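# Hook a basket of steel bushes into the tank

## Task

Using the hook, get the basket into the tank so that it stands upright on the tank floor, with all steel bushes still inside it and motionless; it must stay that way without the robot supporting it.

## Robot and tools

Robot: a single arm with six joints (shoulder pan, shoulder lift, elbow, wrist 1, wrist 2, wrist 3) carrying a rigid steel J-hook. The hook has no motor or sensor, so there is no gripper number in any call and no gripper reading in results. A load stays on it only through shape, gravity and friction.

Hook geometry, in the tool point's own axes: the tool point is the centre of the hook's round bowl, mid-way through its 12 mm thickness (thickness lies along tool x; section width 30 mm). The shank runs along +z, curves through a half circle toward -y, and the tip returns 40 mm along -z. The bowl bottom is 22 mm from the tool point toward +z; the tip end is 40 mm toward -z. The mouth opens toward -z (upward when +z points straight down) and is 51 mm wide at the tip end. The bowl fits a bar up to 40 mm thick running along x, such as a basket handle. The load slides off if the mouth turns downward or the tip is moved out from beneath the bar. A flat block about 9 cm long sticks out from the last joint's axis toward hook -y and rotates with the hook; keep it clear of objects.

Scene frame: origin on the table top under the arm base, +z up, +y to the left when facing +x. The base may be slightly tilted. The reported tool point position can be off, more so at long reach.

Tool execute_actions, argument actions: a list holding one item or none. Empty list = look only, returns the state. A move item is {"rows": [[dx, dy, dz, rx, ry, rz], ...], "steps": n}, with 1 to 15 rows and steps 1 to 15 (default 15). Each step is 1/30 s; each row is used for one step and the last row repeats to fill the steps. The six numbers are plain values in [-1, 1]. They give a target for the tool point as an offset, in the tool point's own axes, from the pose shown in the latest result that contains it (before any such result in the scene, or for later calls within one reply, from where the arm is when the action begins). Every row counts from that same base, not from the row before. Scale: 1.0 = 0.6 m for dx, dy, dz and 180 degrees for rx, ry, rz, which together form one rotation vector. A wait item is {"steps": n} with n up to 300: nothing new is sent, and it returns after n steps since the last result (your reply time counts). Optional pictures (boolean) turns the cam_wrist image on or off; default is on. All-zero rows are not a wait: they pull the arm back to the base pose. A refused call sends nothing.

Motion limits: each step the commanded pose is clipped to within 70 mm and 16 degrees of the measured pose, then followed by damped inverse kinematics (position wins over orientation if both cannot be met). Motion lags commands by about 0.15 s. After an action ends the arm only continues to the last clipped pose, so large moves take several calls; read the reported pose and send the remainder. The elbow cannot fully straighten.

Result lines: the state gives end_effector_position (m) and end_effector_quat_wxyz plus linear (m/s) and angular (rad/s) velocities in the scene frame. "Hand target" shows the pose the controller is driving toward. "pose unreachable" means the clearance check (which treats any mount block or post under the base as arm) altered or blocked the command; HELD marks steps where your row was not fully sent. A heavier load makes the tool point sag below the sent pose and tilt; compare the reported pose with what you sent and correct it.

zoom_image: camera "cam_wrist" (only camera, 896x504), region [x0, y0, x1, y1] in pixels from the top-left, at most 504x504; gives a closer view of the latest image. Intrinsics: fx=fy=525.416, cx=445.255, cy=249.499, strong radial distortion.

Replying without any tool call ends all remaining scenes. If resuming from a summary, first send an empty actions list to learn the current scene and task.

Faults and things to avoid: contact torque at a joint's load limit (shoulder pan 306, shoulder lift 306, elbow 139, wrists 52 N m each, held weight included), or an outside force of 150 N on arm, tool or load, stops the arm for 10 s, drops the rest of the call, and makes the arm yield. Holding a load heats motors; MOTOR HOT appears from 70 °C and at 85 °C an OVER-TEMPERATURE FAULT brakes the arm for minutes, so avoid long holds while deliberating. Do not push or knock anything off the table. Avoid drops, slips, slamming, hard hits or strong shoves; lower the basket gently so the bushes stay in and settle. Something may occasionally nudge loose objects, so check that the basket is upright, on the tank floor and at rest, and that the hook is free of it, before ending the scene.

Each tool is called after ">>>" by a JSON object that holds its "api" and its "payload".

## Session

>>> {"api": "execute_actions", "payload": {"actions": []}}

Scene clock: 0.00 s of 6000.00 s.
end_effector_position=(+0.6650, +0.2980, +0.3652) end_effector_quat_wxyz=(+0.535, +0.775, +0.308, -0.134) end_effector_velocity=(+0.001, -0.000, -0.003) end_effector_angular_velocity=(-0.000, +0.002, -0.001)
Joint positions: [ 3.713 -0.299  1.096 -0.091 -2.552 -3.237]
Joint velocities: [-0.003  0.002 -0.    -0.    -0.001  0.   ]
Motor temperatures (°C, as the motors report them): [30 30 27 35 33 34]
Hand target: +0.665, +0.298, +0.365; +0.535, +0.775, +0.308, -0.134

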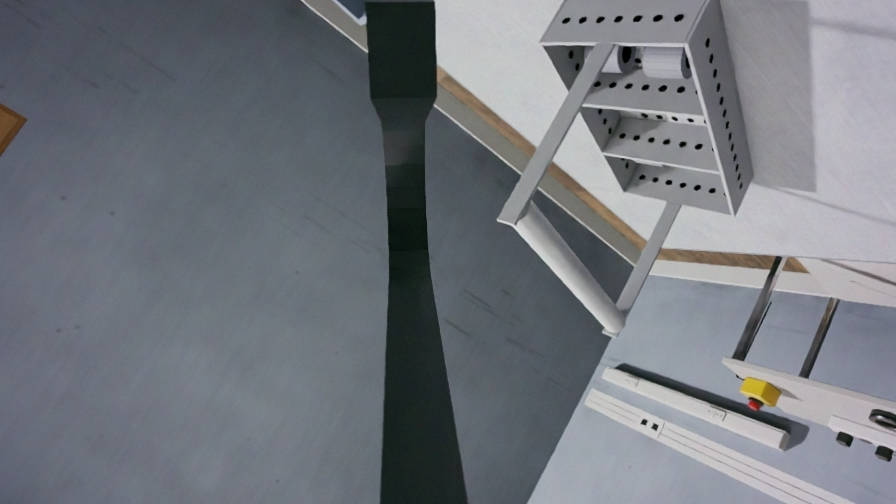

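>>> {"api": "execute_actions", "payload": {"actions": [{"rows":[[-0.13,0.41,0.12,0.368,0.092,0.212]]}], "pictures": false}}

>>> {"api": "execute_actions", "payload": {"actions": [{"rows":[[0.05,0.15,-0.05,0.21,0.052,0.12]]}], "pictures": false}}

>>> {"api": "execute_actions", "payload": {"actions": [{"steps":18}]}}

Scene clock: 7.43 s of 6000.00 s.
end_effector_position=(+0.7382, +0.1904, +0.5077) end_effector_quat_wxyz=(+0.317, +0.936, +0.139, -0.069) end_effector_velocity=(+0.157, -0.241, +0.312) end_effector_angular_velocity=(+1.158, -0.341, -0.740)
Joint positions: [ 3.673 -0.698  1.177 -0.717 -2.531 -3.642]
Joint velocities: [-0.132 -0.765  0.112 -1.367  0.278 -0.927]
Motor temperatures (°C, as the motors report them): [30 30 27 35 33 34]
Hand target: +0.760, +0.157, +0.551; +0.243, +0.964, +0.093, -0.048
Off the commanded pose: 0.075 m, 41 deg; position and orientation clipped at the last step of the last action.
Steps of this call (steps 1 to 90: nothing new was sent; then 3.93 s passed at rest; steps 91 to 105: all 15 steps of this action). Readings (end_effector_position):
91: (+0.6654, +0.2974, +0.3661)
92: (+0.6672, +0.2946, +0.3694)
94: (+0.6791, +0.2784, +0.3919)
98: (+0.7010, +0.2465, +0.4344)
105: the state above

Scene clock: 7.93 s of 6000.00 s.
end_effector_position=(+0.7951, +0.1469, +0.5769) end_effector_quat_wxyz=(+0.046, +0.999, -0.029, +0.002) end_effector_velocity=(+0.004, -0.007, +0.003) end_effector_angular_velocity=(+0.662, -0.271, -0.201)
Joint positions: [ 3.599 -0.971  1.344 -1.451 -2.318 -3.97 ]
Joint velocities: [-0.096 -0.353  0.499 -1.059  0.309 -0.458]
Motor temperatures (°C, as the motors report them): [30 30 27 35 33 34]
Hand target: +0.796, +0.146, +0.578; +0.004, +0.999, -0.041, +0.019
Off the commanded pose: 0.001 m, 7 deg.
Steps of this call (steps 1 to 15: all 15 steps of this action). Readings (end_effector_position):
1: (+0.7440, +0.1827, +0.5181)
2: (+0.7522, +0.1762, +0.5281)
4: (+0.7686, +0.1640, +0.5471)
8: (+0.7875, +0.1519, +0.5683)
15: the state above

Scene clock: 8.53 s of 6000.00 s.
end_effector_position=(+0.7958, +0.1459, +0.5781) end_effector_quat_wxyz=(+0.004, +0.999, -0.041, +0.019) end_effector_velocity=(+0.000, +0.000, -0.001) end_effector_angular_velocity=(+0.004, -0.001, -0.002)
Joint positions: [ 3.587 -1.015  1.406 -1.583 -2.279 -4.028]
Joint velocities: [-0.001 -0.002  0.003 -0.007  0.002 -0.002]
Motor temperatures (°C, as the motors report them): [30 30 27 35 33 34]
Hand target: +0.796, +0.146, +0.578; +0.004, +0.999, -0.041, +0.019
Off the commanded pose: 0.002 m, 1 deg.
Steps of this call (steps 1 to 18: nothing new was sent). Readings (end_effector_position):
1: (+0.7952, +0.1468, +0.5770)
2: (+0.7953, +0.1466, +0.5772)
4: (+0.7955, +0.1464, +0.5775)
8: (+0.7957, +0.1461, +0.5779)
18: the state above

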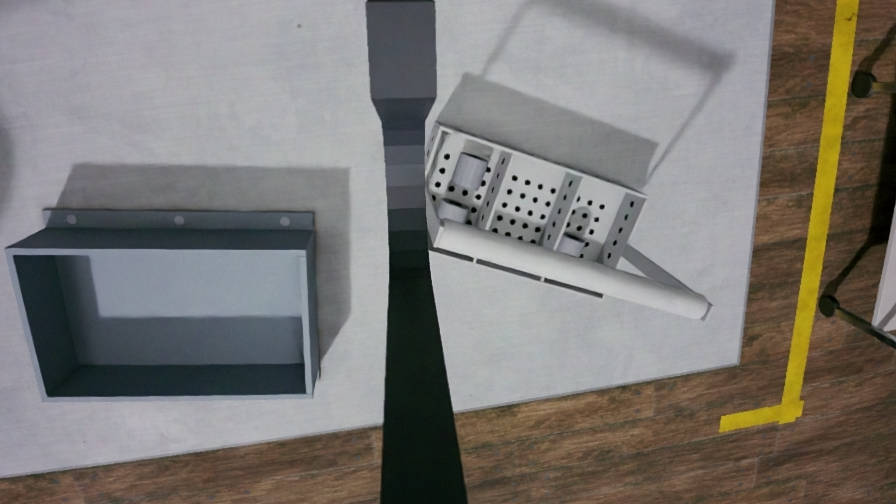

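>>> {"api": "execute_actions", "payload": {"actions": [{"rows":[[0.267,0.275,0.305,0.001,-0.012,0.099]]}], "pictures": false}}

>>> {"api": "execute_actions", "payload": {"actions": [{"steps":18}]}}

Scene clock: 16.53 s of 6000.00 s.
end_effector_position=(+0.8912, +0.0272, +0.4632) end_effector_quat_wxyz=(+0.001, +0.981, -0.192, -0.000) end_effector_velocity=(+0.202, -0.246, -0.250) end_effector_angular_velocity=(-0.008, +0.026, -0.063)
Joint positions: [ 3.39  -1.023  1.442 -1.738 -2.315 -3.948]
Joint velocities: [-0.409  0.065 -0.021 -0.371 -0.1   -0.45 ]
Motor temperatures (°C, as the motors report them): [30 30 27 35 33 34]
Hand target: +0.918, -0.007, +0.431; +0.002, +0.980, -0.197, -0.001
Off the commanded pose: 0.103 m, 0 deg; position clipped at the last step of the last action.
Steps of this call (steps 1 to 90: nothing new was sent; then 4.50 s passed at rest; steps 91 to 105: all 15 steps of this action). Readings (end_effector_position):
91: (+0.7965, +0.1450, +0.5773)
92: (+0.8009, +0.1397, +0.5721)
94: (+0.8156, +0.1212, +0.5544)
98: (+0.8430, +0.0870, +0.5213)
105: the state above

Scene clock: 17.13 s of 6000.00 s.
end_effector_position=(+0.9177, -0.0067, +0.4309) end_effector_quat_wxyz=(+0.002, +0.980, -0.197, -0.001) end_effector_velocity=(+0.002, -0.001, -0.002) end_effector_angular_velocity=(-0.001, +0.000, -0.001)
Joint positions: [ 3.336 -1.014  1.436 -1.787 -2.328 -4.009]
Joint velocities: [-0.003  0.001 -0.    -0.003 -0.001 -0.002]
Motor temperatures (°C, as the motors report them): [30 30 27 35 33 34]
Hand target: +0.918, -0.007, +0.431; +0.002, +0.980, -0.197, -0.001
Off the commanded pose: 0.050 m, 0 deg; position clipped at the last step of the last action.
Steps of this call (steps 1 to 18: nothing new was sent). Readings (end_effector_position):
1: (+0.8979, +0.0192, +0.4552)
2: (+0.9031, +0.0126, +0.4490)
4: (+0.9095, +0.0044, +0.4413)
8: (+0.9151, -0.0031, +0.4342)
18: the state above

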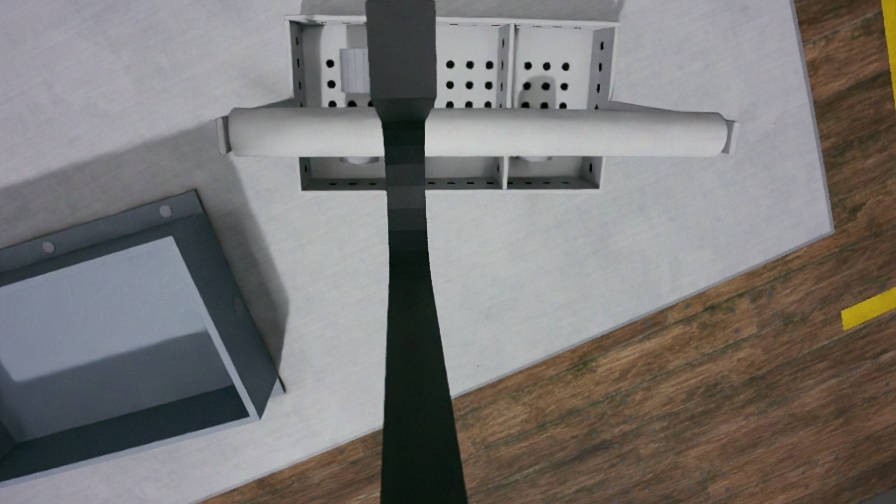

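>>> {"api": "execute_actions", "payload": {"actions": [{"rows":[[0.047,0.165,0.11,0,0,0.01]]}], "pictures": false}}

>>> {"api": "execute_actions", "payload": {"actions": [{"rows":[[0,0.005,0.31,0,0,0]]}], "pictures": false}}

>>> {"api": "execute_actions", "payload": {"actions": [{"steps":10}], "pictures": false}}

>>> {"api": "execute_actions", "payload": {"actions": [{"rows":[[0,-0.02,0.004,0,0,0],[0,-0.04,0.004,0,0,0],[0,-0.06,0.004,0,0,0],[0,-0.08,0.004,0,0,0],[0,-0.1,0.004,0,0,0],[0,-0.12,0.004,0,0,0],[0,-0.14,0.004,0,0,0],[0,-0.155,0.004,0,0,0]]}], "pictures": false}}

>>> {"api": "execute_actions", "payload": {"actions": [{"steps":8}]}}

Scene clock: 23.07 s of 6000.00 s.
end_effector_position=(+0.9056, -0.1054, +0.3675) end_effector_quat_wxyz=(+0.002, +0.977, -0.212, -0.002) end_effector_velocity=(-0.004, -0.028, -0.020) end_effector_angular_velocity=(+0.004, -0.009, -0.000)
Joint positions: [ 3.217 -1.101  1.554 -1.929 -2.346 -4.139]
Joint velocities: [-0.038 -0.026  0.038 -0.062 -0.001 -0.061]
Motor temperatures (°C, as the motors report them): [30 30 27 35 33 34]
Hand target: +0.905, -0.109, +0.365; +0.002, +0.977, -0.212, -0.001
Off the commanded pose: 0.004 m, 0 deg.
Steps of this call (steps 1 to 90: nothing new was sent; then 2.43 s passed at rest; steps 91 to 105: all 15 steps of this action). Readings (end_effector_position):
91: (+0.9178, -0.0091, +0.4293)
92: (+0.9161, -0.0206, +0.4213)
94: (+0.9137, -0.0448, +0.4063)
98: (+0.9085, -0.0849, +0.3805)
105: the state above

Scene clock: 23.57 s of 6000.00 s.
end_effector_position=(+0.9015, -0.1089, +0.1973) end_effector_quat_wxyz=(+0.004, +0.977, -0.213, -0.005) end_effector_velocity=(+0.011, +0.001, -0.126) end_effector_angular_velocity=(+0.011, -0.043, +0.009)
Joint positions: [ 3.082 -1.024  1.708 -2.283 -2.352 -4.32 ]
Joint velocities: [-0.102  0.093  0.084 -0.338  0.015 -0.195]
Motor temperatures (°C, as the motors report them): [30 30 27 35 33 34]
Hand target: +0.903, -0.109, +0.182; +0.003, +0.977, -0.212, -0.002
Off the commanded pose: 0.016 m, 0 deg.
Steps of this call (steps 1 to 15: all 15 steps of this action). Readings (end_effector_position):
1: (+0.9055, -0.1063, +0.3649)
2: (+0.9058, -0.1074, +0.3529)
4: (+0.9029, -0.1063, +0.3225)
8: (+0.9013, -0.1079, +0.2683)
15: the state above

Scene clock: 23.90 s of 6000.00 s.
end_effector_position=(+0.9027, -0.1089, +0.1830) end_effector_quat_wxyz=(+0.003, +0.977, -0.212, -0.003) end_effector_velocity=(+0.000, +0.001, -0.007) end_effector_angular_velocity=(+0.002, -0.003, -0.000)
Joint positions: [ 3.07  -1.013  1.717 -2.321 -2.351 -4.343]
Joint velocities: [-0.006  0.006  0.005 -0.021  0.002 -0.011]
Motor temperatures (°C, as the motors report them): [30 30 27 35 33 34]
Hand target: +0.903, -0.109, +0.182; +0.003, +0.977, -0.212, -0.002
Off the commanded pose: 0.002 m, 0 deg.
Steps of this call (steps 1 to 10: nothing new was sent). Readings (end_effector_position):
1: (+0.9019, -0.1089, +0.1936)
2: (+0.9021, -0.1089, +0.1908)
4: (+0.9024, -0.1089, +0.1871)
8: (+0.9027, -0.1089, +0.1837)
10: the state above

Scene clock: 24.40 s of 6000.00 s.
end_effector_position=(+0.9382, -0.0296, +0.1802) end_effector_quat_wxyz=(+0.003, +0.977, -0.212, -0.002) end_effector_velocity=(+0.025, +0.043, -0.001) end_effector_angular_velocity=(-0.001, +0.004, -0.003)
Joint positions: [ 3.131 -0.903  1.633 -2.288 -2.351 -4.257]
Joint velocities: [ 0.033  0.069 -0.068  0.036 -0.     0.053]
Motor temperatures (°C, as the motors report them): [30 30 27 35 33 34]
Hand target: +0.941, -0.024, +0.180; +0.003, +0.977, -0.212, -0.003
Off the commanded pose: 0.006 m, 0 deg.
Steps of this call (steps 1 to 15: all 15 steps of this action). Readings (end_effector_position):
1: (+0.9028, -0.1084, +0.1825)
2: (+0.9040, -0.1059, +0.1818)
4: (+0.9088, -0.0944, +0.1812)
8: (+0.9230, -0.0606, +0.1808)
15: the state above

Scene clock: 24.67 s of 6000.00 s.
end_effector_position=(+0.9409, -0.0249, +0.1800) end_effector_quat_wxyz=(+0.003, +0.977, -0.212, -0.002) end_effector_velocity=(+0.003, +0.004, +0.000) end_effector_angular_velocity=(-0.002, -0.001, -0.001)
Joint positions: [ 3.135 -0.896  1.626 -2.284 -2.351 -4.252]
Joint velocities: [ 0.004  0.007 -0.007  0.003 -0.002  0.005]
Motor temperatures (°C, as the motors report them): [30 30 27 35 33 34]
Hand target: +0.941, -0.024, +0.180; +0.003, +0.977, -0.212, -0.003
Off the commanded pose: 0.001 m, 0 deg.
Steps of this call (steps 1 to 8: nothing new was sent). Readings (end_effector_position):
1: (+0.9389, -0.0284, +0.1801)
2: (+0.9395, -0.0274, +0.1801)
4: (+0.9402, -0.0261, +0.1801)
8: the state above

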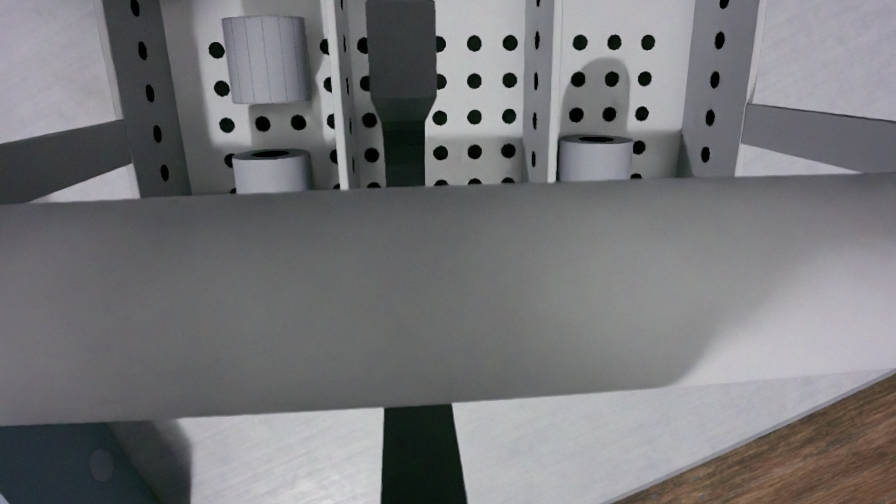

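>>> {"api": "execute_actions", "payload": {"actions": [{"rows":[[0,0,-0.02,0,0,0],[0,0,-0.04,0,0,0],[0,0,-0.06,0,0,0],[0,0,-0.08,0,0,0],[0,0,-0.1,0,0,0],[0,0,-0.122,0,0,0]]}], "pictures": false}}

>>> {"api": "execute_actions", "payload": {"actions": [{"rows":[[0,0,-0.01,0,0,0],[0,0,-0.013,0,0,0],[0,0,-0.016,0,0,0],[0,0,-0.019,0,0,0],[0,0,-0.022,0,0,0],[0,0,-0.026,0,0,0],[0,0,-0.03,0,0,0],[0,0,-0.035,0,0,0],[0,0,-0.04,0,0,0],[0,0,-0.046,0,0,0],[0,0,-0.052,0,0,0],[0,0,-0.058,0,0,0],[0,0,-0.064,0,0,0],[0,0,-0.07,0,0,0],[0,0,-0.076,0,0,0]]}], "pictures": false}}

>>> {"api": "execute_actions", "payload": {"actions": [{"rows":[[0,0,-0.03,0,0,0],[0,0,-0.04,0,0,0],[0,0,-0.05,0,0,0],[0,0,-0.062,0,0,0],[0,0,-0.074,0,0,0],[0,0,-0.086,0,0,0],[0,0,-0.098,0,0,0],[0,0,-0.11,0,0,0],[0,0,-0.122,0,0,0],[0,0,-0.134,0,0,0],[0,0,-0.146,0,0,0],[0,0,-0.158,0,0,0],[0,0,-0.17,0,0,0],[0,0,-0.18,0,0,0],[0,0,-0.19,0,0,0]]}]}}

>>> {"api": "execute_actions", "payload": {"actions": [{"rows":[[-0.001,0.001,-0.05,0,0,-0.0002],[-0.002,0.001,-0.055,0,0,-0.0005],[-0.003,0.002,-0.06,0,0,-0.0008],[-0.005,0.003,-0.06,0,0,-0.0012],[-0.007,0.005,-0.06,0,0,-0.0016],[-0.009,0.006,-0.06,0,0,-0.0021],[-0.011,0.008,-0.06,0,0,-0.0026],[-0.014,0.01,-0.06,0,0,-0.0032],[-0.017,0.012,-0.06,0,0,-0.0038],[-0.02,0.014,-0.06,0,0,-0.0045],[-0.024,0.017,-0.06,0,0,-0.0052],[-0.028,0.019,-0.06,0,0,-0.006],[-0.032,0.022,-0.06,0,0,-0.0068],[-0.036,0.025,-0.06,0,0,-0.0077],[-0.041,0.029,-0.06,0,0,-0.0086]]}], "pictures": false}}

>>> {"api": "execute_actions", "payload": {"actions": [{"rows":[[-0.021,0.014,0,0,0,-0.005],[-0.027,0.018,0,0,0,-0.006],[-0.032,0.022,0,0,0,-0.007],[-0.038,0.026,0,0,0,-0.008],[-0.044,0.03,0,0,0,-0.009],[-0.051,0.034,0,0,0,-0.01],[-0.057,0.039,0,0,0,-0.011],[-0.064,0.043,0,0,0,-0.012],[-0.071,0.048,0,0,0,-0.013],[-0.079,0.053,0,0,0,-0.014],[-0.086,0.058,0,0,0,-0.015],[-0.095,0.064,0,0,0,-0.016],[-0.103,0.069,0,0,0,-0.017],[-0.111,0.075,0,0,0,-0.018],[-0.12,0.081,0,0,0,-0.019]]}], "pictures": false}}

>>> {"api": "execute_actions", "payload": {"actions": [{"rows":[[-0.044,0.027,0,0,0,-0.005],[-0.053,0.032,0,0,0,-0.006],[-0.062,0.038,0,0,0,-0.007],[-0.07,0.043,0,0,0,-0.008],[-0.079,0.049,0,0,0,-0.009],[-0.088,0.054,0,0,0,-0.01],[-0.097,0.059,0,0,0,-0.011],[-0.106,0.065,0,0,0,-0.012],[-0.114,0.07,0,0,0,-0.013],[-0.123,0.076,0,0,0,-0.014],[-0.132,0.081,0,0,0,-0.015],[-0.141,0.086,0,0,0,-0.016],[-0.15,0.092,0,0,0,-0.017],[-0.158,0.097,0,0,0,-0.018],[-0.167,0.103,0,0,0,-0.019]]}], "pictures": false}}

>>> {"api": "execute_actions", "payload": {"actions": [{"rows":[[-0.045,0.025,0,0,0,-0.005],[-0.054,0.03,0,0,0,-0.006],[-0.063,0.035,0,0,0,-0.007],[-0.072,0.04,0,0,0,-0.008],[-0.081,0.045,0,0,0,-0.009],[-0.09,0.05,0,0,0,-0.01],[-0.099,0.055,0,0,0,-0.011],[-0.108,0.06,0,0,0,-0.012],[-0.117,0.065,0,0,0,-0.013],[-0.126,0.07,0,0,0,-0.014],[-0.135,0.075,0,0,0,-0.015],[-0.144,0.08,0,0,0,-0.016],[-0.153,0.085,0,0,0,-0.017],[-0.162,0.09,0,0,0,-0.018],[-0.171,0.095,0,0,0,-0.019]]}], "pictures": false}}

>>> {"api": "execute_actions", "payload": {"actions": [{"rows":[[-0.046,0.022,0,0,0,-0.005],[-0.056,0.027,0,0,0,-0.006],[-0.065,0.031,0,0,0,-0.007],[-0.074,0.036,0,0,0,-0.008],[-0.084,0.04,0,0,0,-0.009],[-0.093,0.045,0,0,0,-0.01],[-0.102,0.049,0,0,0,-0.011],[-0.112,0.054,0,0,0,-0.012],[-0.121,0.058,0,0,0,-0.013],[-0.13,0.063,0,0,0,-0.014],[-0.14,0.067,0,0,0,-0.015],[-0.149,0.072,0,0,0,-0.016],[-0.158,0.076,0,0,0,-0.017],[-0.167,0.081,0,0,0,-0.018],[-0.177,0.085,0,0,0,-0.019]]}]}}

>>> {"api": "execute_actions", "payload": {"actions": [{"rows":[[-0.047,0.02,0,0,0,-0.005],[-0.057,0.025,0,0,0,-0.006],[-0.065,0.028,0,0,0,-0.007],[-0.074,0.032,0,0,0,-0.008],[-0.082,0.036,0,0,0,-0.009],[-0.09,0.039,0,0,0,-0.01],[-0.097,0.042,0,0,0,-0.011],[-0.105,0.046,0,0,0,-0.012],[-0.112,0.048,0,0,0,-0.013],[-0.118,0.051,0,0,0,-0.014],[-0.125,0.054,0,0,0,-0.015],[-0.13,0.057,0,0,0,-0.016],[-0.136,0.059,0,0,0,-0.017],[-0.142,0.061,0,0,0,-0.018],[-0.147,0.064,0,0,0,-0.019]]}]}}

>>> {"api": "execute_actions", "payload": {"actions": [{"rows":[[-0.03,0.011,0.002,0,0,-0.005],[-0.035,0.013,0.004,0,0,-0.0058],[-0.038,0.015,0.007,0,0,-0.0066],[-0.042,0.016,0.01,0,0,-0.0073],[-0.046,0.018,0.013,0,0,-0.008],[-0.049,0.019,0.016,0,0,-0.0086],[-0.052,0.02,0.02,0,0,-0.0092],[-0.055,0.021,0.024,0,0,-0.0097],[-0.057,0.022,0.028,0,0,-0.0102],[-0.059,0.023,0.032,0,0,-0.0106],[-0.06,0.023,0.036,0,0,-0.011],[-0.061,0.024,0.04,0,0,-0.0113],[-0.062,0.024,0.044,0,0,-0.0116],[-0.062,0.024,0.047,0,0,-0.0118],[-0.062,0.024,0.05,0,0,-0.012]]}], "pictures": false}}

>>> {"api": "execute_actions", "payload": {"actions": [{"steps":20}]}}

Scene clock: 49.33 s of 6000.00 s.
end_effector_position=(+0.9414, -0.0246, +0.2498) end_effector_quat_wxyz=(+0.003, +0.977, -0.212, -0.002) end_effector_velocity=(+0.000, +0.000, +0.026) end_effector_angular_velocity=(-0.000, +0.007, +0.001)
Joint positions: [ 3.187 -0.938  1.579 -2.144 -2.349 -4.179]
Joint velocities: [ 0.02  -0.012 -0.027  0.069  0.002  0.034]
Motor temperatures (°C, as the motors report them): [30 30 27 35 33 34]
Hand target: +0.941, -0.025, +0.253; +0.003, +0.977, -0.212, -0.002
Off the commanded pose: 0.003 m, 0 deg.
Steps of this call (steps 1 to 90: nothing new was sent; then 21.17 s passed at rest; steps 91 to 105: all 15 steps of this action). Readings (end_effector_position):
91: (+0.9412, -0.0243, +0.1804)
92: (+0.9408, -0.0242, +0.1830)
94: (+0.9412, -0.0246, +0.1959)
98: (+0.9417, -0.0248, +0.2307)
105: the state above

Scene clock: 49.83 s of 6000.00 s.
end_effector_position=(+0.9416, -0.0245, +0.2820) end_effector_quat_wxyz=(+0.003, +0.977, -0.212, -0.002) end_effector_velocity=(+0.001, -0.001, +0.101) end_effector_angular_velocity=(+0.000, -0.004, -0.002)
Joint positions: [ 3.211 -0.954  1.552 -2.078 -2.347 -4.147]
Joint velocities: [ 0.074 -0.047 -0.087  0.2    0.006  0.101]
Motor temperatures (°C, as the motors report them): [30 30 27 35 33 34]
Hand target: +0.942, -0.025, +0.295; +0.003, +0.977, -0.212, -0.002
Off the commanded pose: 0.013 m, 0 deg.
Steps of this call (steps 1 to 15: all 15 steps of this action). Readings (end_effector_position):
1: (+0.9414, -0.0246, +0.2507)
2: (+0.9413, -0.0246, +0.2519)
4: (+0.9414, -0.0246, +0.2550)
8: (+0.9414, -0.0245, +0.2619)
15: the state above

Scene clock: 50.33 s of 6000.00 s.
end_effector_position=(+0.9419, -0.0244, +0.3698) end_effector_quat_wxyz=(+0.002, +0.977, -0.212, -0.000) end_effector_velocity=(+0.001, +0.002, +0.197) end_effector_angular_velocity=(+0.002, -0.003, +0.001)
Joint positions: [ 3.275 -0.986  1.465 -1.902 -2.339 -4.061]
Joint velocities: [ 0.143 -0.047 -0.228  0.408  0.022  0.193]
Motor temperatures (°C, as the motors report them): [30 30 27 35 33 34]
Hand target: +0.942, -0.024, +0.396; +0.002, +0.977, -0.212, -0.000
Off the commanded pose: 0.026 m, 0 deg.
Steps of this call (steps 1 to 15: all 15 steps of this action). Readings (end_effector_position):
1: (+0.9416, -0.0245, +0.2854)
2: (+0.9416, -0.0245, +0.2891)
4: (+0.9416, -0.0245, +0.2982)
8: (+0.9417, -0.0245, +0.3219)
15: the state above

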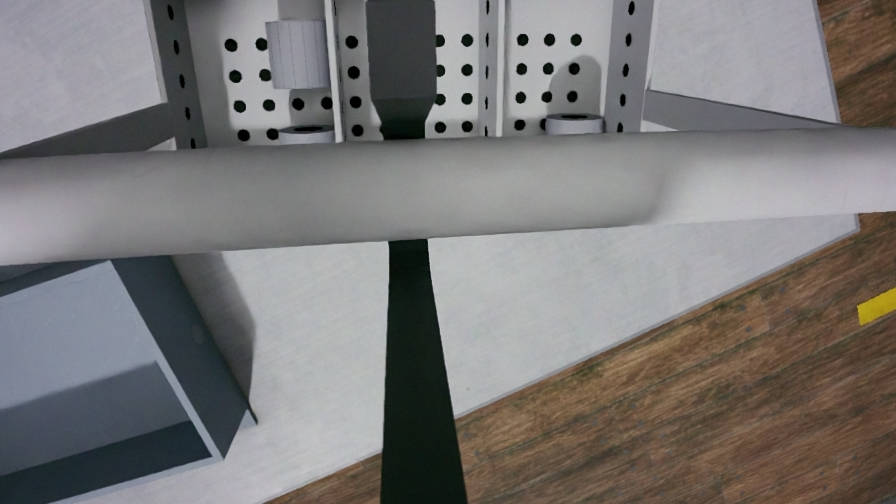

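Scene clock: 50.83 s of 6000.00 s.
end_effector_position=(+0.9235, -0.0276, +0.4050) end_effector_quat_wxyz=(+0.002, +0.979, -0.203, -0.001) end_effector_velocity=(-0.077, -0.017, +0.007) end_effector_angular_velocity=(+0.001, -0.002, +0.064)
Joint positions: [ 3.301 -1.021  1.463 -1.84  -2.335 -4.043]
Joint velocities: [ 0.006 -0.122  0.166 -0.04   0.001 -0.058]
Motor temperatures (°C, as the motors report them): [30 30 27 35 33 34]
Hand target: +0.913, -0.030, +0.406; +0.002, +0.980, -0.199, -0.001
Off the commanded pose: 0.011 m, 1 deg.
Steps of this call (steps 1 to 15: all 15 steps of this action). Readings (end_effector_position):
1: (+0.9419, -0.0244, +0.3763)
2: (+0.9417, -0.0244, +0.3821)
4: (+0.9409, -0.0245, +0.3917)
8: (+0.9375, -0.0253, +0.4013)
15: the state above

Scene clock: 51.33 s of 6000.00 s.
end_effector_position=(+0.8612, -0.0388, +0.4050) end_effector_quat_wxyz=(+0.002, +0.984, -0.180, -0.001) end_effector_velocity=(-0.163, -0.031, +0.000) end_effector_angular_velocity=(-0.001, +0.001, +0.092)
Joint positions: [ 3.304 -1.115  1.595 -1.874 -2.334 -4.085]
Joint velocities: [ 0.009 -0.246  0.334 -0.078  0.001 -0.079]
Motor temperatures (°C, as the motors report them): [30 30 27 35 33 34]
Hand target: +0.839, -0.043, +0.405; +0.002, +0.985, -0.174, -0.001
Off the commanded pose: 0.024 m, 1 deg.
Steps of this call (steps 1 to 15: all 15 steps of this action). Readings (end_effector_position):
1: (+0.9207, -0.0281, +0.4052)
2: (+0.9177, -0.0287, +0.4052)
4: (+0.9109, -0.0298, +0.4051)
8: (+0.8954, -0.0327, +0.4050)
15: the state above

Scene clock: 51.83 s of 6000.00 s.
end_effector_position=(+0.7708, -0.0556, +0.4050) end_effector_quat_wxyz=(+0.002, +0.988, -0.157, -0.002) end_effector_velocity=(-0.178, -0.037, +0.002) end_effector_angular_velocity=(-0.003, -0.003, +0.093)
Joint positions: [ 3.31  -1.251  1.77  -1.906 -2.333 -4.124]
Joint velocities: [ 0.011 -0.274  0.328 -0.046 -0.002 -0.079]
Motor temperatures (°C, as the motors report them): [30 30 27 35 33 34]
Hand target: +0.747, -0.060, +0.405; +0.002, +0.989, -0.150, -0.002
Off the commanded pose: 0.026 m, 1 deg.
Steps of this call (steps 1 to 15: all 15 steps of this action). Readings (end_effector_position):
1: (+0.8556, -0.0399, +0.4050)
2: (+0.8496, -0.0409, +0.4050)
4: (+0.8375, -0.0431, +0.4049)
8: (+0.8134, -0.0476, +0.4049)
15: the state above

Scene clock: 52.33 s of 6000.00 s.
end_effector_position=(+0.6809, -0.0726, +0.4049) end_effector_quat_wxyz=(+0.002, +0.991, -0.133, -0.002) end_effector_velocity=(-0.178, -0.036, +0.002) end_effector_angular_velocity=(+0.002, -0.002, +0.090)
Joint positions: [ 3.317 -1.389  1.927 -1.917 -2.332 -4.161]
Joint velocities: [ 0.015 -0.284  0.294  0.     0.003 -0.073]
Motor temperatures (°C, as the motors report them): [30 30 27 35 33 34]
Hand target: +0.657, -0.077, +0.405; +0.002, +0.992, -0.127, -0.002
Off the commanded pose: 0.026 m, 1 deg.
Steps of this call (steps 1 to 15: all 15 steps of this action). Readings (end_effector_position):
1: (+0.7648, -0.0568, +0.4050)
2: (+0.7590, -0.0578, +0.4049)
4: (+0.7471, -0.0599, +0.4048)
8: (+0.7231, -0.0645, +0.4048)
15: the state above

Scene clock: 52.83 s of 6000.00 s.
end_effector_position=(+0.5906, -0.0885, +0.4048) end_effector_quat_wxyz=(+0.003, +0.994, -0.110, -0.002) end_effector_velocity=(-0.179, -0.033, +0.001) end_effector_angular_velocity=(-0.001, -0.001, +0.095)
Joint positions: [ 3.327 -1.534  2.068 -1.904 -2.33  -4.195]
Joint velocities: [ 0.023 -0.298  0.262  0.056  0.003 -0.065]
Motor temperatures (°C, as the motors report them): [30 30 27 35 33 34]
Hand target: +0.567, -0.092, +0.405; +0.003, +0.995, -0.104, -0.002
Off the commanded pose: 0.026 m, 1 deg.
Steps of this call (steps 1 to 15: all 15 steps of this action). Readings (end_effector_position):
1: (+0.6749, -0.0737, +0.4049)
2: (+0.6691, -0.0747, +0.4049)
4: (+0.6573, -0.0766, +0.4048)
8: (+0.6331, -0.0808, +0.4047)
15: the state above

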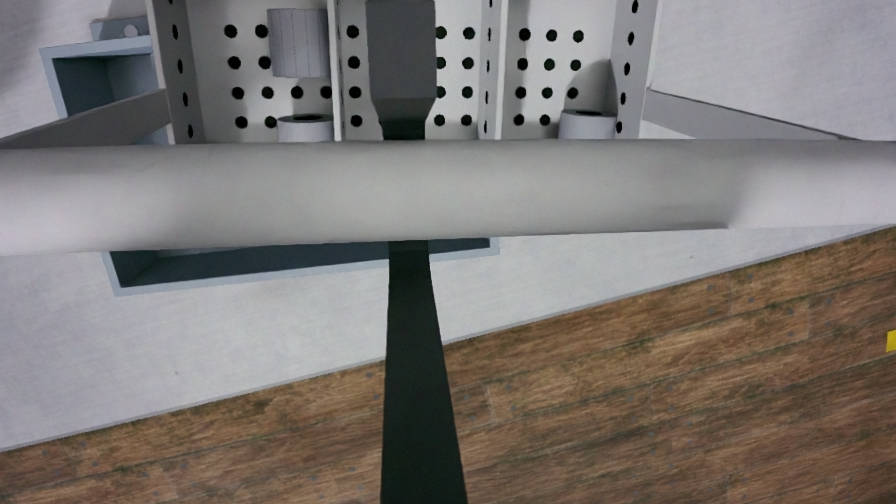

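Scene clock: 53.33 s of 6000.00 s.
end_effector_position=(+0.5126, -0.1030, +0.4048) end_effector_quat_wxyz=(+0.003, +0.996, -0.086, -0.002) end_effector_velocity=(-0.120, -0.022, +0.002) end_effector_angular_velocity=(+0.002, +0.000, +0.096)
Joint positions: [ 3.337 -1.668  2.175 -1.868 -2.328 -4.228]
Joint velocities: [ 0.019 -0.214  0.152  0.078  0.005 -0.07 ]
Motor temperatures (°C, as the motors report them): [30 30 27 35 33 34]
Hand target: +0.497, -0.106, +0.405; +0.002, +0.997, -0.080, -0.002
Off the commanded pose: 0.017 m, 1 deg.
Steps of this call (steps 1 to 15: all 15 steps of this action). Readings (end_effector_position):
1: (+0.5845, -0.0896, +0.4048)
2: (+0.5787, -0.0905, +0.4047)
4: (+0.5671, -0.0926, +0.4045)
8: (+0.5450, -0.0968, +0.4045)
15: the state above

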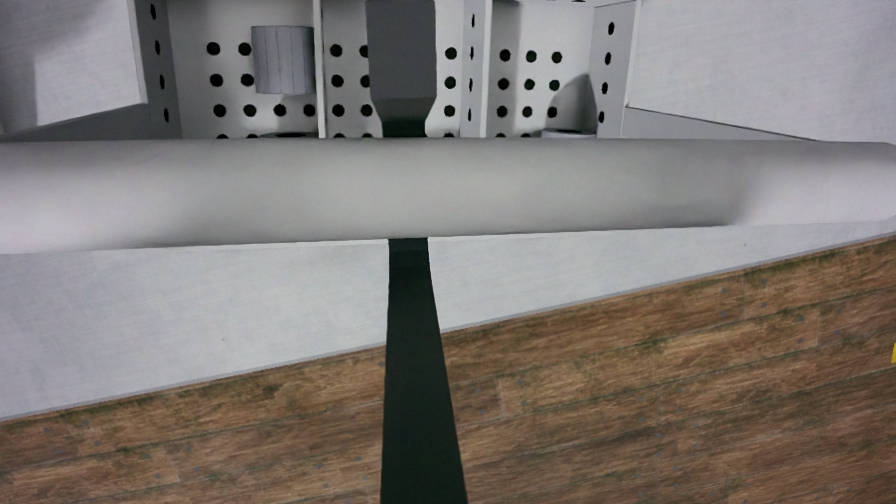

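Scene clock: 53.83 s of 6000.00 s.
end_effector_position=(+0.4760, -0.1101, +0.3832) end_effector_quat_wxyz=(+0.003, +0.998, -0.069, -0.003) end_effector_velocity=(-0.023, -0.005, -0.061) end_effector_angular_velocity=(+0.000, +0.001, +0.033)
Joint positions: [ 3.314 -1.731  2.255 -1.905 -2.333 -4.292]
Joint velocities: [-0.08  -0.032  0.125 -0.168 -0.015 -0.141]
Motor temperatures (°C, as the motors report them): [30 30 27 35 33 34]
Hand target: +0.473, -0.111, +0.375; +0.003, +0.998, -0.067, -0.003
Off the commanded pose: 0.009 m, 0 deg.
Steps of this call (steps 1 to 15: all 15 steps of this action). Readings (end_effector_position):
1: (+0.5086, -0.1037, +0.4047)
2: (+0.5050, -0.1044, +0.4044)
4: (+0.4982, -0.1054, +0.4031)
8: (+0.4873, -0.1077, +0.3977)
15: the state above

Scene clock: 54.50 s of 6000.00 s.
end_effector_position=(+0.4731, -0.1108, +0.3753) end_effector_quat_wxyz=(+0.003, +0.998, -0.067, -0.003) end_effector_velocity=(-0.000, +0.000, -0.001) end_effector_angular_velocity=(-0.001, +0.001, +0.001)
Joint positions: [ 3.303 -1.735  2.271 -1.927 -2.335 -4.311]
Joint velocities: [-0.001  0.001  0.    -0.    -0.001 -0.001]
Motor temperatures (°C, as the motors report them): [30 30 27 35 33 34]
Hand target: +0.473, -0.111, +0.375; +0.003, +0.998, -0.067, -0.003
Off the commanded pose: 0.000 m, 0 deg.
Steps of this call (steps 1 to 20: nothing new was sent). Readings (end_effector_position):
1: (+0.4753, -0.1103, +0.3813)
2: (+0.4747, -0.1104, +0.3797)
4: (+0.4741, -0.1106, +0.3778)
8: (+0.4734, -0.1107, +0.3761)
20: the state above

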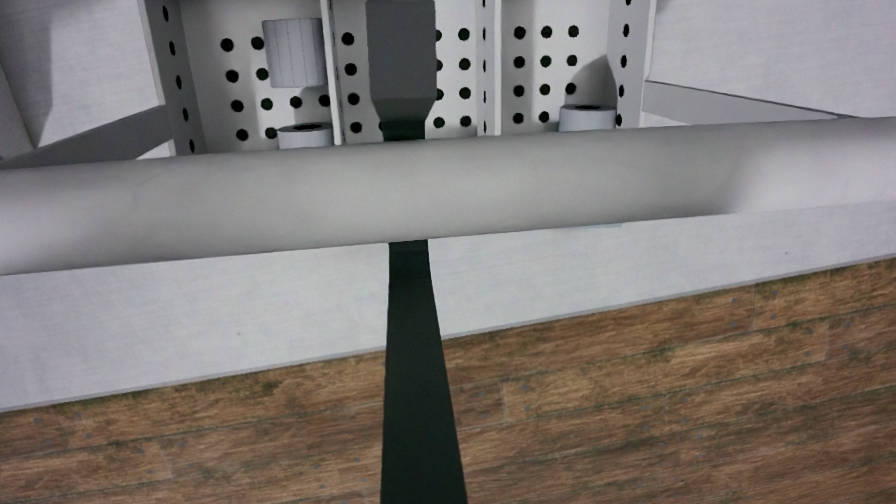

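>>> {"api": "execute_actions", "payload": {"actions": [{"rows":[[0.001,0,0.002,0,0,0],[0.002,0,0.004,0,0,0],[0.003,0,0.007,0,0,0],[0.004,0,0.01,0,0,0],[0.005,0,0.013,0,0,0],[0.006,0,0.016,0,0,0],[0.007,0,0.02,0,0,0],[0.008,0,0.024,0,0,0],[0.009,0,0.028,0,0,0],[0.01,0,0.032,0,0,0],[0.011,0,0.036,0,0,0],[0.012,0,0.04,0,0,0],[0.013,0,0.044,0,0,0],[0.013,0,0.048,0,0,0],[0.013,0,0.052,0,0,0]]}], "pictures": false}}

>>> {"api": "execute_actions", "payload": {"actions": [{"steps":12}]}}

Scene clock: 59.70 s of 6000.00 s.
end_effector_position=(+0.4792, -0.1118, +0.3534) end_effector_quat_wxyz=(+0.003, +0.998, -0.068, -0.003) end_effector_velocity=(+0.010, -0.001, -0.069) end_effector_angular_velocity=(-0.001, +0.003, +0.001)
Joint positions: [ 3.27  -1.719  2.296 -1.999 -2.341 -4.355]
Joint velocities: [-0.099  0.042  0.089 -0.221 -0.015 -0.134]
Motor temperatures (°C, as the motors report them): [30 30 27 35 33 34]
Hand target: +0.480, -0.112, +0.344; +0.003, +0.998, -0.068, -0.003
Off the commanded pose: 0.009 m, 0 deg.
Steps of this call (steps 1 to 141: nothing new was sent; steps 142 to 156: all 15 steps of this action). Readings (end_effector_position):
142: (+0.4731, -0.1108, +0.3752)
143: (+0.4733, -0.1109, +0.3750)
145: (+0.4739, -0.1109, +0.3736)
149: (+0.4757, -0.1112, +0.3681)
156: the state above

Scene clock: 60.10 s of 6000.00 s.
end_effector_position=(+0.4802, -0.1121, +0.3447) end_effector_quat_wxyz=(+0.003, +0.998, -0.068, -0.003) end_effector_velocity=(+0.000, +0.001, -0.002) end_effector_angular_velocity=(+0.001, -0.002, +0.001)
Joint positions: [ 3.257 -1.714  2.308 -2.027 -2.343 -4.373]
Joint velocities: [-0.002  0.001  0.004 -0.01   0.    -0.006]
Motor temperatures (°C, as the motors report them): [30 30 27 35 33 34]
Hand target: +0.480, -0.112, +0.344; +0.003, +0.998, -0.068, -0.003
Off the commanded pose: 0.001 m, 0 deg.
Steps of this call (steps 1 to 12: nothing new was sent). Readings (end_effector_position):
1: (+0.4795, -0.1119, +0.3511)
2: (+0.4796, -0.1119, +0.3494)
4: (+0.4799, -0.1120, +0.3473)
8: (+0.4802, -0.1120, +0.3453)
12: the state above

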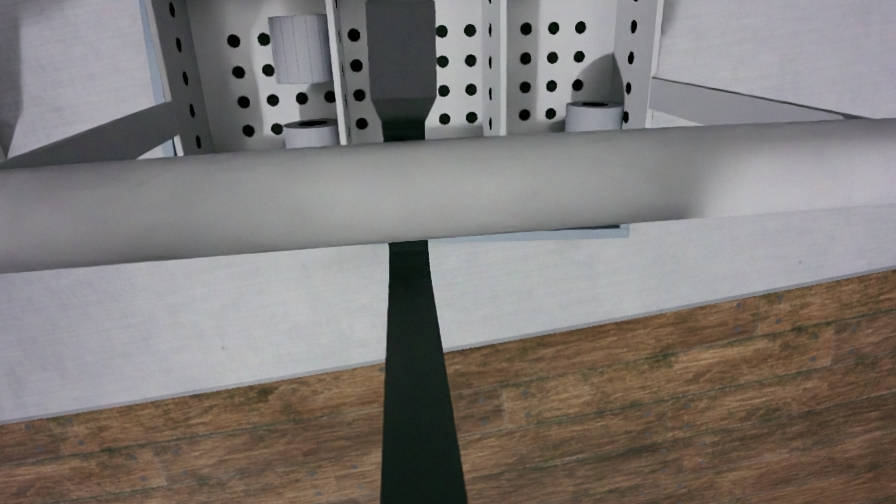

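Centred and inside. Lower.

>>> {"api": "execute_actions", "payload": {"actions": [{"rows":[[0,0,0.003,0,0,0],[-0.001,0,0.008,0,0,0],[-0.001,0,0.014,0,0,0],[-0.002,0,0.02,0,0,0],[-0.002,0,0.026,0,0,0],[-0.003,0,0.032,0,0,0],[-0.003,0,0.038,0,0,0],[-0.004,0,0.044,0,0,0],[-0.004,0,0.05,0,0,0],[-0.005,0,0.056,0,0,0],[-0.005,0,0.062,0,0,0],[-0.006,0,0.068,0,0,0],[-0.006,0,0.073,0,0,0],[-0.007,0,0.078,0,0,0],[-0.007,0,0.082,0,0,0]]}]}}

>>> {"api": "execute_actions", "payload": {"actions": [{"rows":[[-0.002,0,0.023,0,0,0],[-0.002,0,0.026,0,0,0],[-0.002,0,0.029,0,0,0],[-0.002,0,0.032,0,0,0],[-0.002,0,0.035,0,0,0],[-0.002,0,0.038,0,0,0],[-0.002,0,0.041,0,0,0],[-0.002,0,0.044,0,0,0],[-0.002,0,0.047,0,0,0],[-0.002,0,0.05,0,0,0],[-0.002,0,0.053,0,0,0],[-0.002,0,0.056,0,0,0],[-0.002,0,0.059,0,0,0],[-0.002,0,0.062,0,0,0],[-0.002,0,0.065,0,0,0]]}], "pictures": false}}

>>> {"api": "execute_actions", "payload": {"actions": [{"rows":[[-0.001,0,0.015,0,0,0],[-0.003,0,0.017,0,0,0],[-0.005,0,0.019,0,0,0],[-0.007,0,0.021,0,0,0],[-0.009,0,0.023,0,0,0],[-0.011,0,0.025,0,0,0],[-0.013,0,0.027,0,0,0],[-0.015,0,0.029,0,0,0],[-0.017,0,0.031,0,0,0],[-0.019,0,0.033,0,0,0],[-0.02,0,0.036,0,0,0],[-0.02,0,0.039,0,0,0],[-0.02,0,0.042,0,0,0],[-0.02,0,0.046,0,0,0],[-0.02,0,0.05,0,0,0]]}], "pictures": false}}

>>> {"api": "execute_actions", "payload": {"actions": [{"steps":12}]}}

Scene clock: 70.20 s of 6000.00 s.
end_effector_position=(+0.4764, -0.1119, +0.3080) end_effector_quat_wxyz=(+0.004, +0.998, -0.068, -0.004) end_effector_velocity=(-0.010, +0.001, -0.092) end_effector_angular_velocity=(-0.001, +0.001, +0.002)
Joint positions: [ 3.207 -1.7    2.366 -2.145 -2.349 -4.44 ]
Joint velocities: [-0.128  0.046  0.142 -0.313 -0.013 -0.18 ]
Motor temperatures (°C, as the motors report them): [30 30 27 35 33 34]
Hand target: +0.475, -0.112, +0.296; +0.004, +0.998, -0.068, -0.004
Off the commanded pose: 0.012 m, 0 deg.
Steps of this call (steps 1 to 288: nothing new was sent; steps 289 to 303: all 15 steps of this action). Readings (end_effector_position):
289: (+0.4803, -0.1121, +0.3443)
290: (+0.4803, -0.1121, +0.3440)
292: (+0.4799, -0.1121, +0.3411)
296: (+0.4787, -0.1120, +0.3307)
303: the state above

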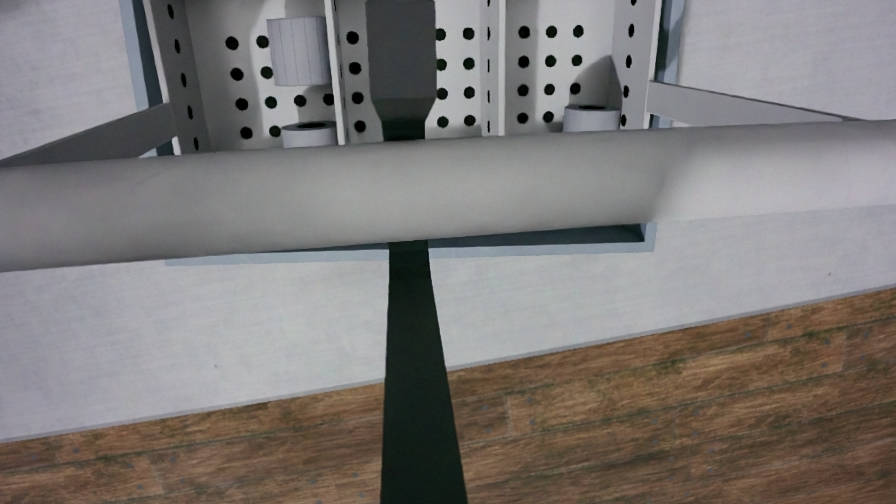

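Scene clock: 70.70 s of 6000.00 s.
end_effector_position=(+0.4747, -0.1119, +0.2764) end_effector_quat_wxyz=(+0.004, +0.998, -0.068, -0.004) end_effector_velocity=(+0.001, -0.001, -0.054) end_effector_angular_velocity=(-0.003, -0.002, -0.003)
Joint positions: [ 3.161 -1.678  2.411 -2.256 -2.353 -4.503]
Joint velocities: [-0.079  0.049  0.07  -0.2   -0.007 -0.11 ]
Motor temperatures (°C, as the motors report them): [30 30 27 35 33 34]
Hand target: +0.475, -0.112, +0.269; +0.004, +0.998, -0.068, -0.004
Off the commanded pose: 0.007 m, 0 deg.
Steps of this call (steps 1 to 15: all 15 steps of this action). Readings (end_effector_position):
1: (+0.4761, -0.1118, +0.3050)
2: (+0.4757, -0.1118, +0.3023)
4: (+0.4753, -0.1119, +0.2977)
8: (+0.4750, -0.1119, +0.2894)
15: the state above

Scene clock: 71.20 s of 6000.00 s.
end_effector_position=(+0.4638, -0.1107, +0.2543) end_effector_quat_wxyz=(+0.004, +0.998, -0.068, -0.005) end_effector_velocity=(-0.012, +0.001, -0.055) end_effector_angular_velocity=(-0.000, +0.004, +0.002)
Joint positions: [ 3.131 -1.673  2.455 -2.335 -2.354 -4.545]
Joint velocities: [-0.082  0.043  0.086 -0.204 -0.002 -0.114]
Motor temperatures (°C, as the motors report them): [30 30 27 35 33 34]
Hand target: +0.462, -0.111, +0.247; +0.004, +0.998, -0.068, -0.005
Off the commanded pose: 0.008 m, 0 deg.
Steps of this call (steps 1 to 15: all 15 steps of this action). Readings (end_effector_position):
1: (+0.4747, -0.1120, +0.2746)
2: (+0.4744, -0.1120, +0.2728)
4: (+0.4733, -0.1118, +0.2697)
8: (+0.4698, -0.1113, +0.2642)
15: the state above

Scene clock: 71.60 s of 6000.00 s.
end_effector_position=(+0.4623, -0.1106, +0.2471) end_effector_quat_wxyz=(+0.004, +0.998, -0.068, -0.005) end_effector_velocity=(-0.000, +0.001, -0.002) end_effector_angular_velocity=(+0.003, -0.001, -0.001)
Joint positions: [ 3.12  -1.667  2.467 -2.362 -2.355 -4.56 ]
Joint velocities: [-0.003  0.002  0.003 -0.009  0.003 -0.003]
Motor temperatures (°C, as the motors report them): [30 30 27 35 33 34]
Hand target: +0.462, -0.111, +0.247; +0.004, +0.998, -0.068, -0.005
Off the commanded pose: 0.001 m, 0 deg.
Steps of this call (steps 1 to 12: nothing new was sent). Readings (end_effector_position):
1: (+0.4634, -0.1106, +0.2524)
2: (+0.4631, -0.1106, +0.2510)
4: (+0.4628, -0.1106, +0.2492)
8: (+0.4624, -0.1106, +0.2476)
12: the state above

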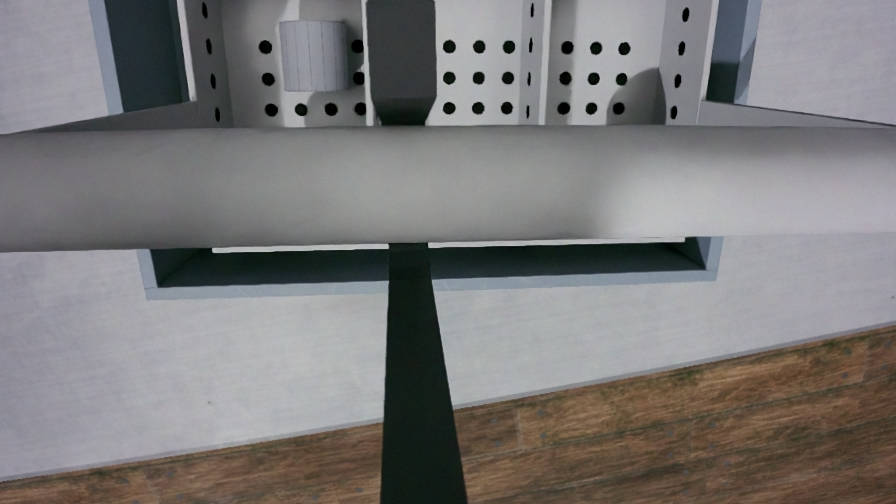

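>>> {"api": "execute_actions", "payload": {"actions": [{"rows":[[0,-0.008,0.02,0,0,0],[0,-0.008,0.05,0,0,0],[0,-0.008,0.1,0,0,0]]}]}}

>>> {"api": "execute_actions", "payload": {"actions": [{"rows":[[0,0.03,0.004,0,0,0],[0,0.06,0.004,0,0,0],[0,0.1,0.004,0,0,0],[0,0.16,0.004,0,0,0]]}], "pictures": false}}

>>> {"api": "execute_actions", "payload": {"actions": [{"rows":[[0,0.02,-0.06,0,0,0],[0,0.02,-0.12,0,0,0],[0,0.02,-0.25,0,0,0]]}]}}

>>> {"api": "execute_actions", "payload": {"actions": [{"steps":60}]}}

Scene clock: 76.60 s of 6000.00 s.
end_effector_position=(+0.4619, -0.1064, +0.1894) end_effector_quat_wxyz=(+0.005, +0.998, -0.068, -0.006) end_effector_velocity=(+0.003, +0.002, -0.018) end_effector_angular_velocity=(+0.003, -0.014, +0.003)
Joint positions: [ 3.038 -1.577  2.531 -2.596 -2.353 -4.674]
Joint velocities: [-0.028  0.037  0.021 -0.106  0.006 -0.056]
Motor temperatures (°C, as the motors report them): [30 30 27 35 33 34]
Hand target: +0.462, -0.106, +0.187; +0.004, +0.998, -0.068, -0.005
Off the commanded pose: 0.002 m, 0 deg.
Steps of this call (steps 1 to 135: nothing new was sent; steps 136 to 150: all 15 steps of this action). Readings (end_effector_position):
136: (+0.4623, -0.1104, +0.2463)
137: (+0.4626, -0.1096, +0.2433)
139: (+0.4609, -0.1084, +0.2259)
143: (+0.4603, -0.1074, +0.2014)
150: the state above

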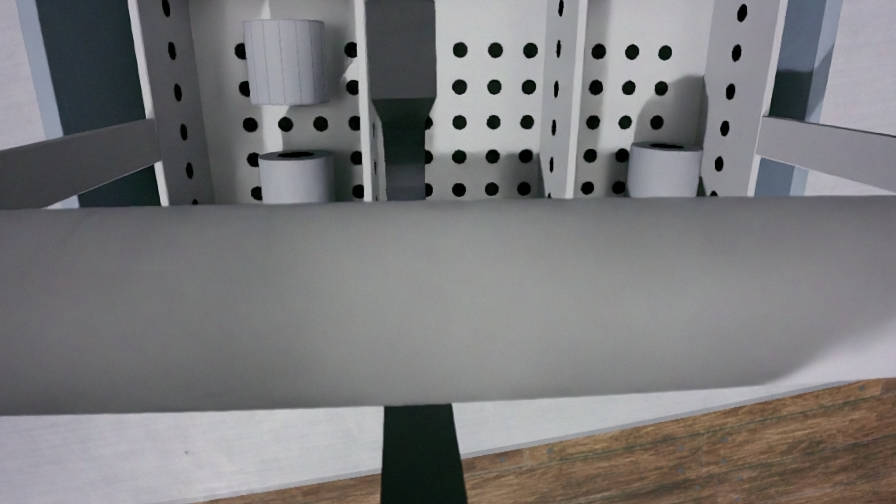

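Scene clock: 77.10 s of 6000.00 s.
end_effector_position=(+0.4494, -0.1973, +0.1878) end_effector_quat_wxyz=(+0.006, +0.998, -0.069, -0.006) end_effector_velocity=(-0.006, -0.033, +0.001) end_effector_angular_velocity=(+0.011, -0.009, +0.006)
Joint positions: [ 2.882 -1.724  2.535 -2.601 -2.333 -4.887]
Joint velocities: [-0.065 -0.06   0.001 -0.008  0.027 -0.099]
Motor temperatures (°C, as the motors report them): [30 30 27 35 33 34]
Hand target: +0.449, -0.201, +0.188; +0.005, +0.998, -0.068, -0.006
Off the commanded pose: 0.004 m, 0 deg.
Steps of this call (steps 1 to 15: all 15 steps of this action). Readings (end_effector_position):
1: (+0.4618, -0.1071, +0.1888)
2: (+0.4610, -0.1115, +0.1882)
4: (+0.4589, -0.1306, +0.1877)
8: (+0.4533, -0.1744, +0.1875)
15: the state above

Scene clock: 77.60 s of 6000.00 s.
end_effector_position=(+0.4506, -0.2081, +0.3260) end_effector_quat_wxyz=(+0.004, +0.998, -0.067, +0.002) end_effector_velocity=(-0.005, +0.001, +0.092) end_effector_angular_velocity=(-0.003, +0.103, -0.017)
Joint positions: [ 3.088 -1.885  2.366 -2.096 -2.355 -4.622]
Joint velocities: [ 0.155 -0.007 -0.194  0.5   -0.014  0.337]
Motor temperatures (°C, as the motors report them): [30 30 27 35 33 34]
Hand target: +0.450, -0.208, +0.337; +0.005, +0.998, -0.068, -0.004
Off the commanded pose: 0.012 m, 1 deg.
Steps of this call (steps 1 to 15: all 15 steps of this action). Readings (end_effector_position):
1: (+0.4491, -0.1984, +0.1887)
2: (+0.4486, -0.1999, +0.1954)
4: (+0.4505, -0.2032, +0.2212)
8: (+0.4516, -0.2060, +0.2710)
15: the state above

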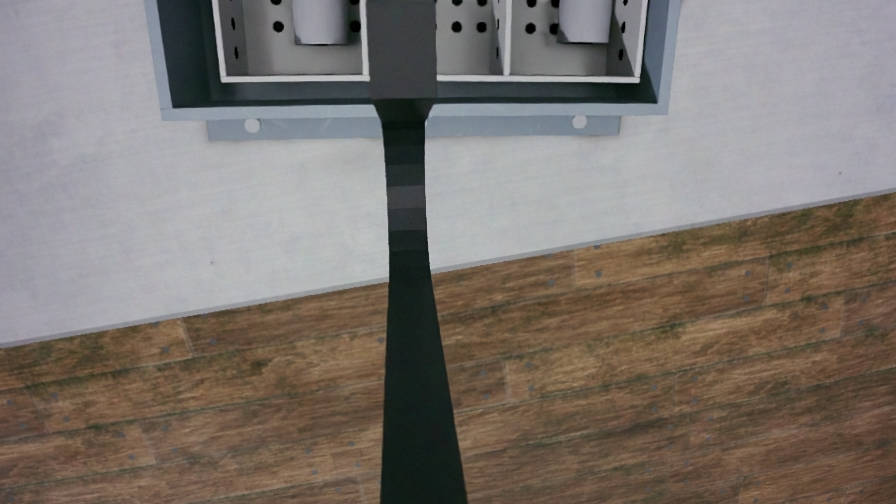

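Scene clock: 79.60 s of 6000.00 s.
end_effector_position=(+0.4498, -0.2082, +0.3374) end_effector_quat_wxyz=(+0.005, +0.998, -0.068, -0.004) end_effector_velocity=(-0.000, -0.000, +0.000) end_effector_angular_velocity=(+0.001, -0.000, -0.000)
Joint positions: [ 3.107 -1.885  2.342 -2.034 -2.357 -4.58 ]
Joint velocities: [-0.    -0.001 -0.     0.001  0.001 -0.   ]
Motor temperatures (°C, as the motors report them): [30 30 27 35 33 34]
Hand target: +0.450, -0.208, +0.337; +0.005, +0.998, -0.068, -0.004
Off the commanded pose: 0.001 m, 0 deg.
Steps of this call (steps 1 to 60: nothing new was sent). Readings (end_effector_position):
1: (+0.4504, -0.2081, +0.3287)
2: (+0.4503, -0.2081, +0.3308)
4: (+0.4501, -0.2081, +0.3336)
8: (+0.4499, -0.2081, +0.3361)
60: the state above

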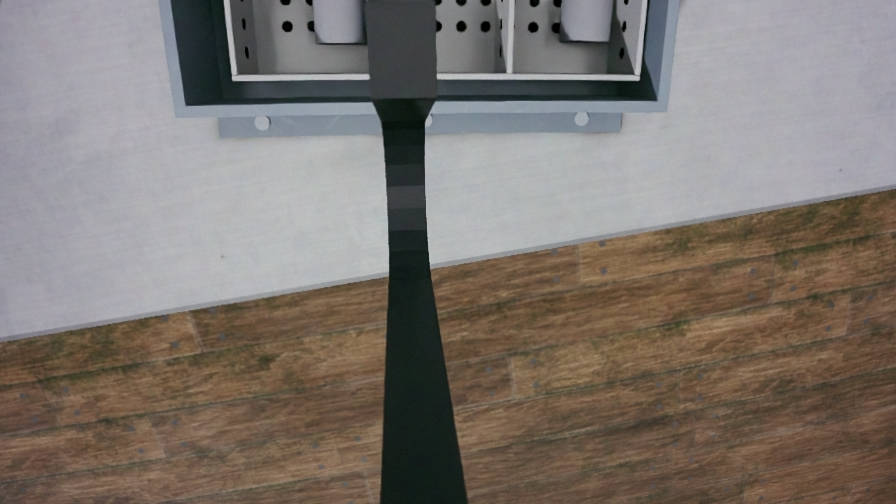

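One bush moved; wait until it settles.

>>> {"api": "execute_actions", "payload": {"actions": [{"steps":150}]}}

Scene clock: 86.47 s of 6000.00 s.
end_effector_position=(+0.4498, -0.2082, +0.3374) end_effector_quat_wxyz=(+0.005, +0.998, -0.068, -0.004) end_effector_velocity=(-0.000, -0.000, -0.001) end_effector_angular_velocity=(-0.002, +0.002, -0.000)
Joint positions: [ 3.107 -1.885  2.342 -2.034 -2.357 -4.58 ]
Joint velocities: [-0.     0.002  0.     0.001 -0.002  0.002]
Motor temperatures (°C, as the motors report them): [30 30 27 35 33 34]
Hand target: +0.450, -0.208, +0.337; +0.005, +0.998, -0.068, -0.004
Off the commanded pose: 0.001 m, 0 deg.
Steps of this call (steps 1 to 90: nothing new was sent; then 3.87 s passed at rest). Readings (end_effector_position):
1: (+0.4498, -0.2082, +0.3374)
2: (+0.4498, -0.2082, +0.3374)
4: (+0.4498, -0.2082, +0.3374)
8: (+0.4498, -0.2082, +0.3374)
90: the state above

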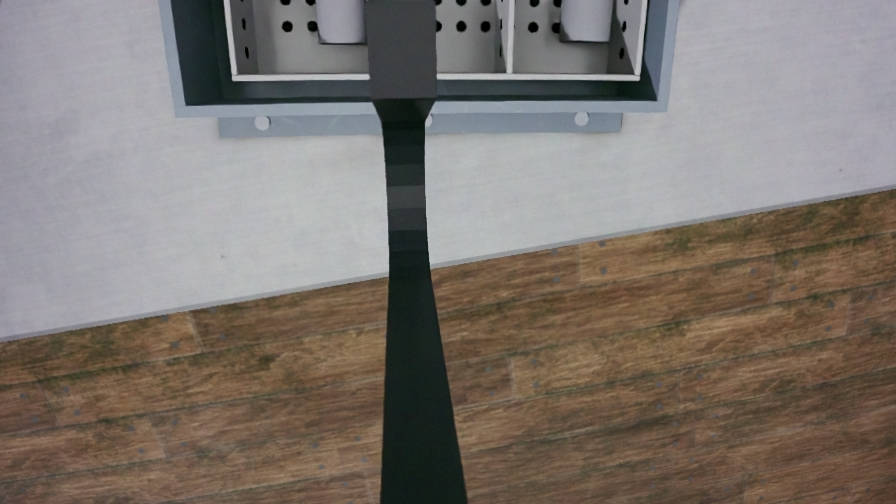

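>>> {"api": "finished_scene", "payload": {"scene": 2}}

The scene is finished: the task was done.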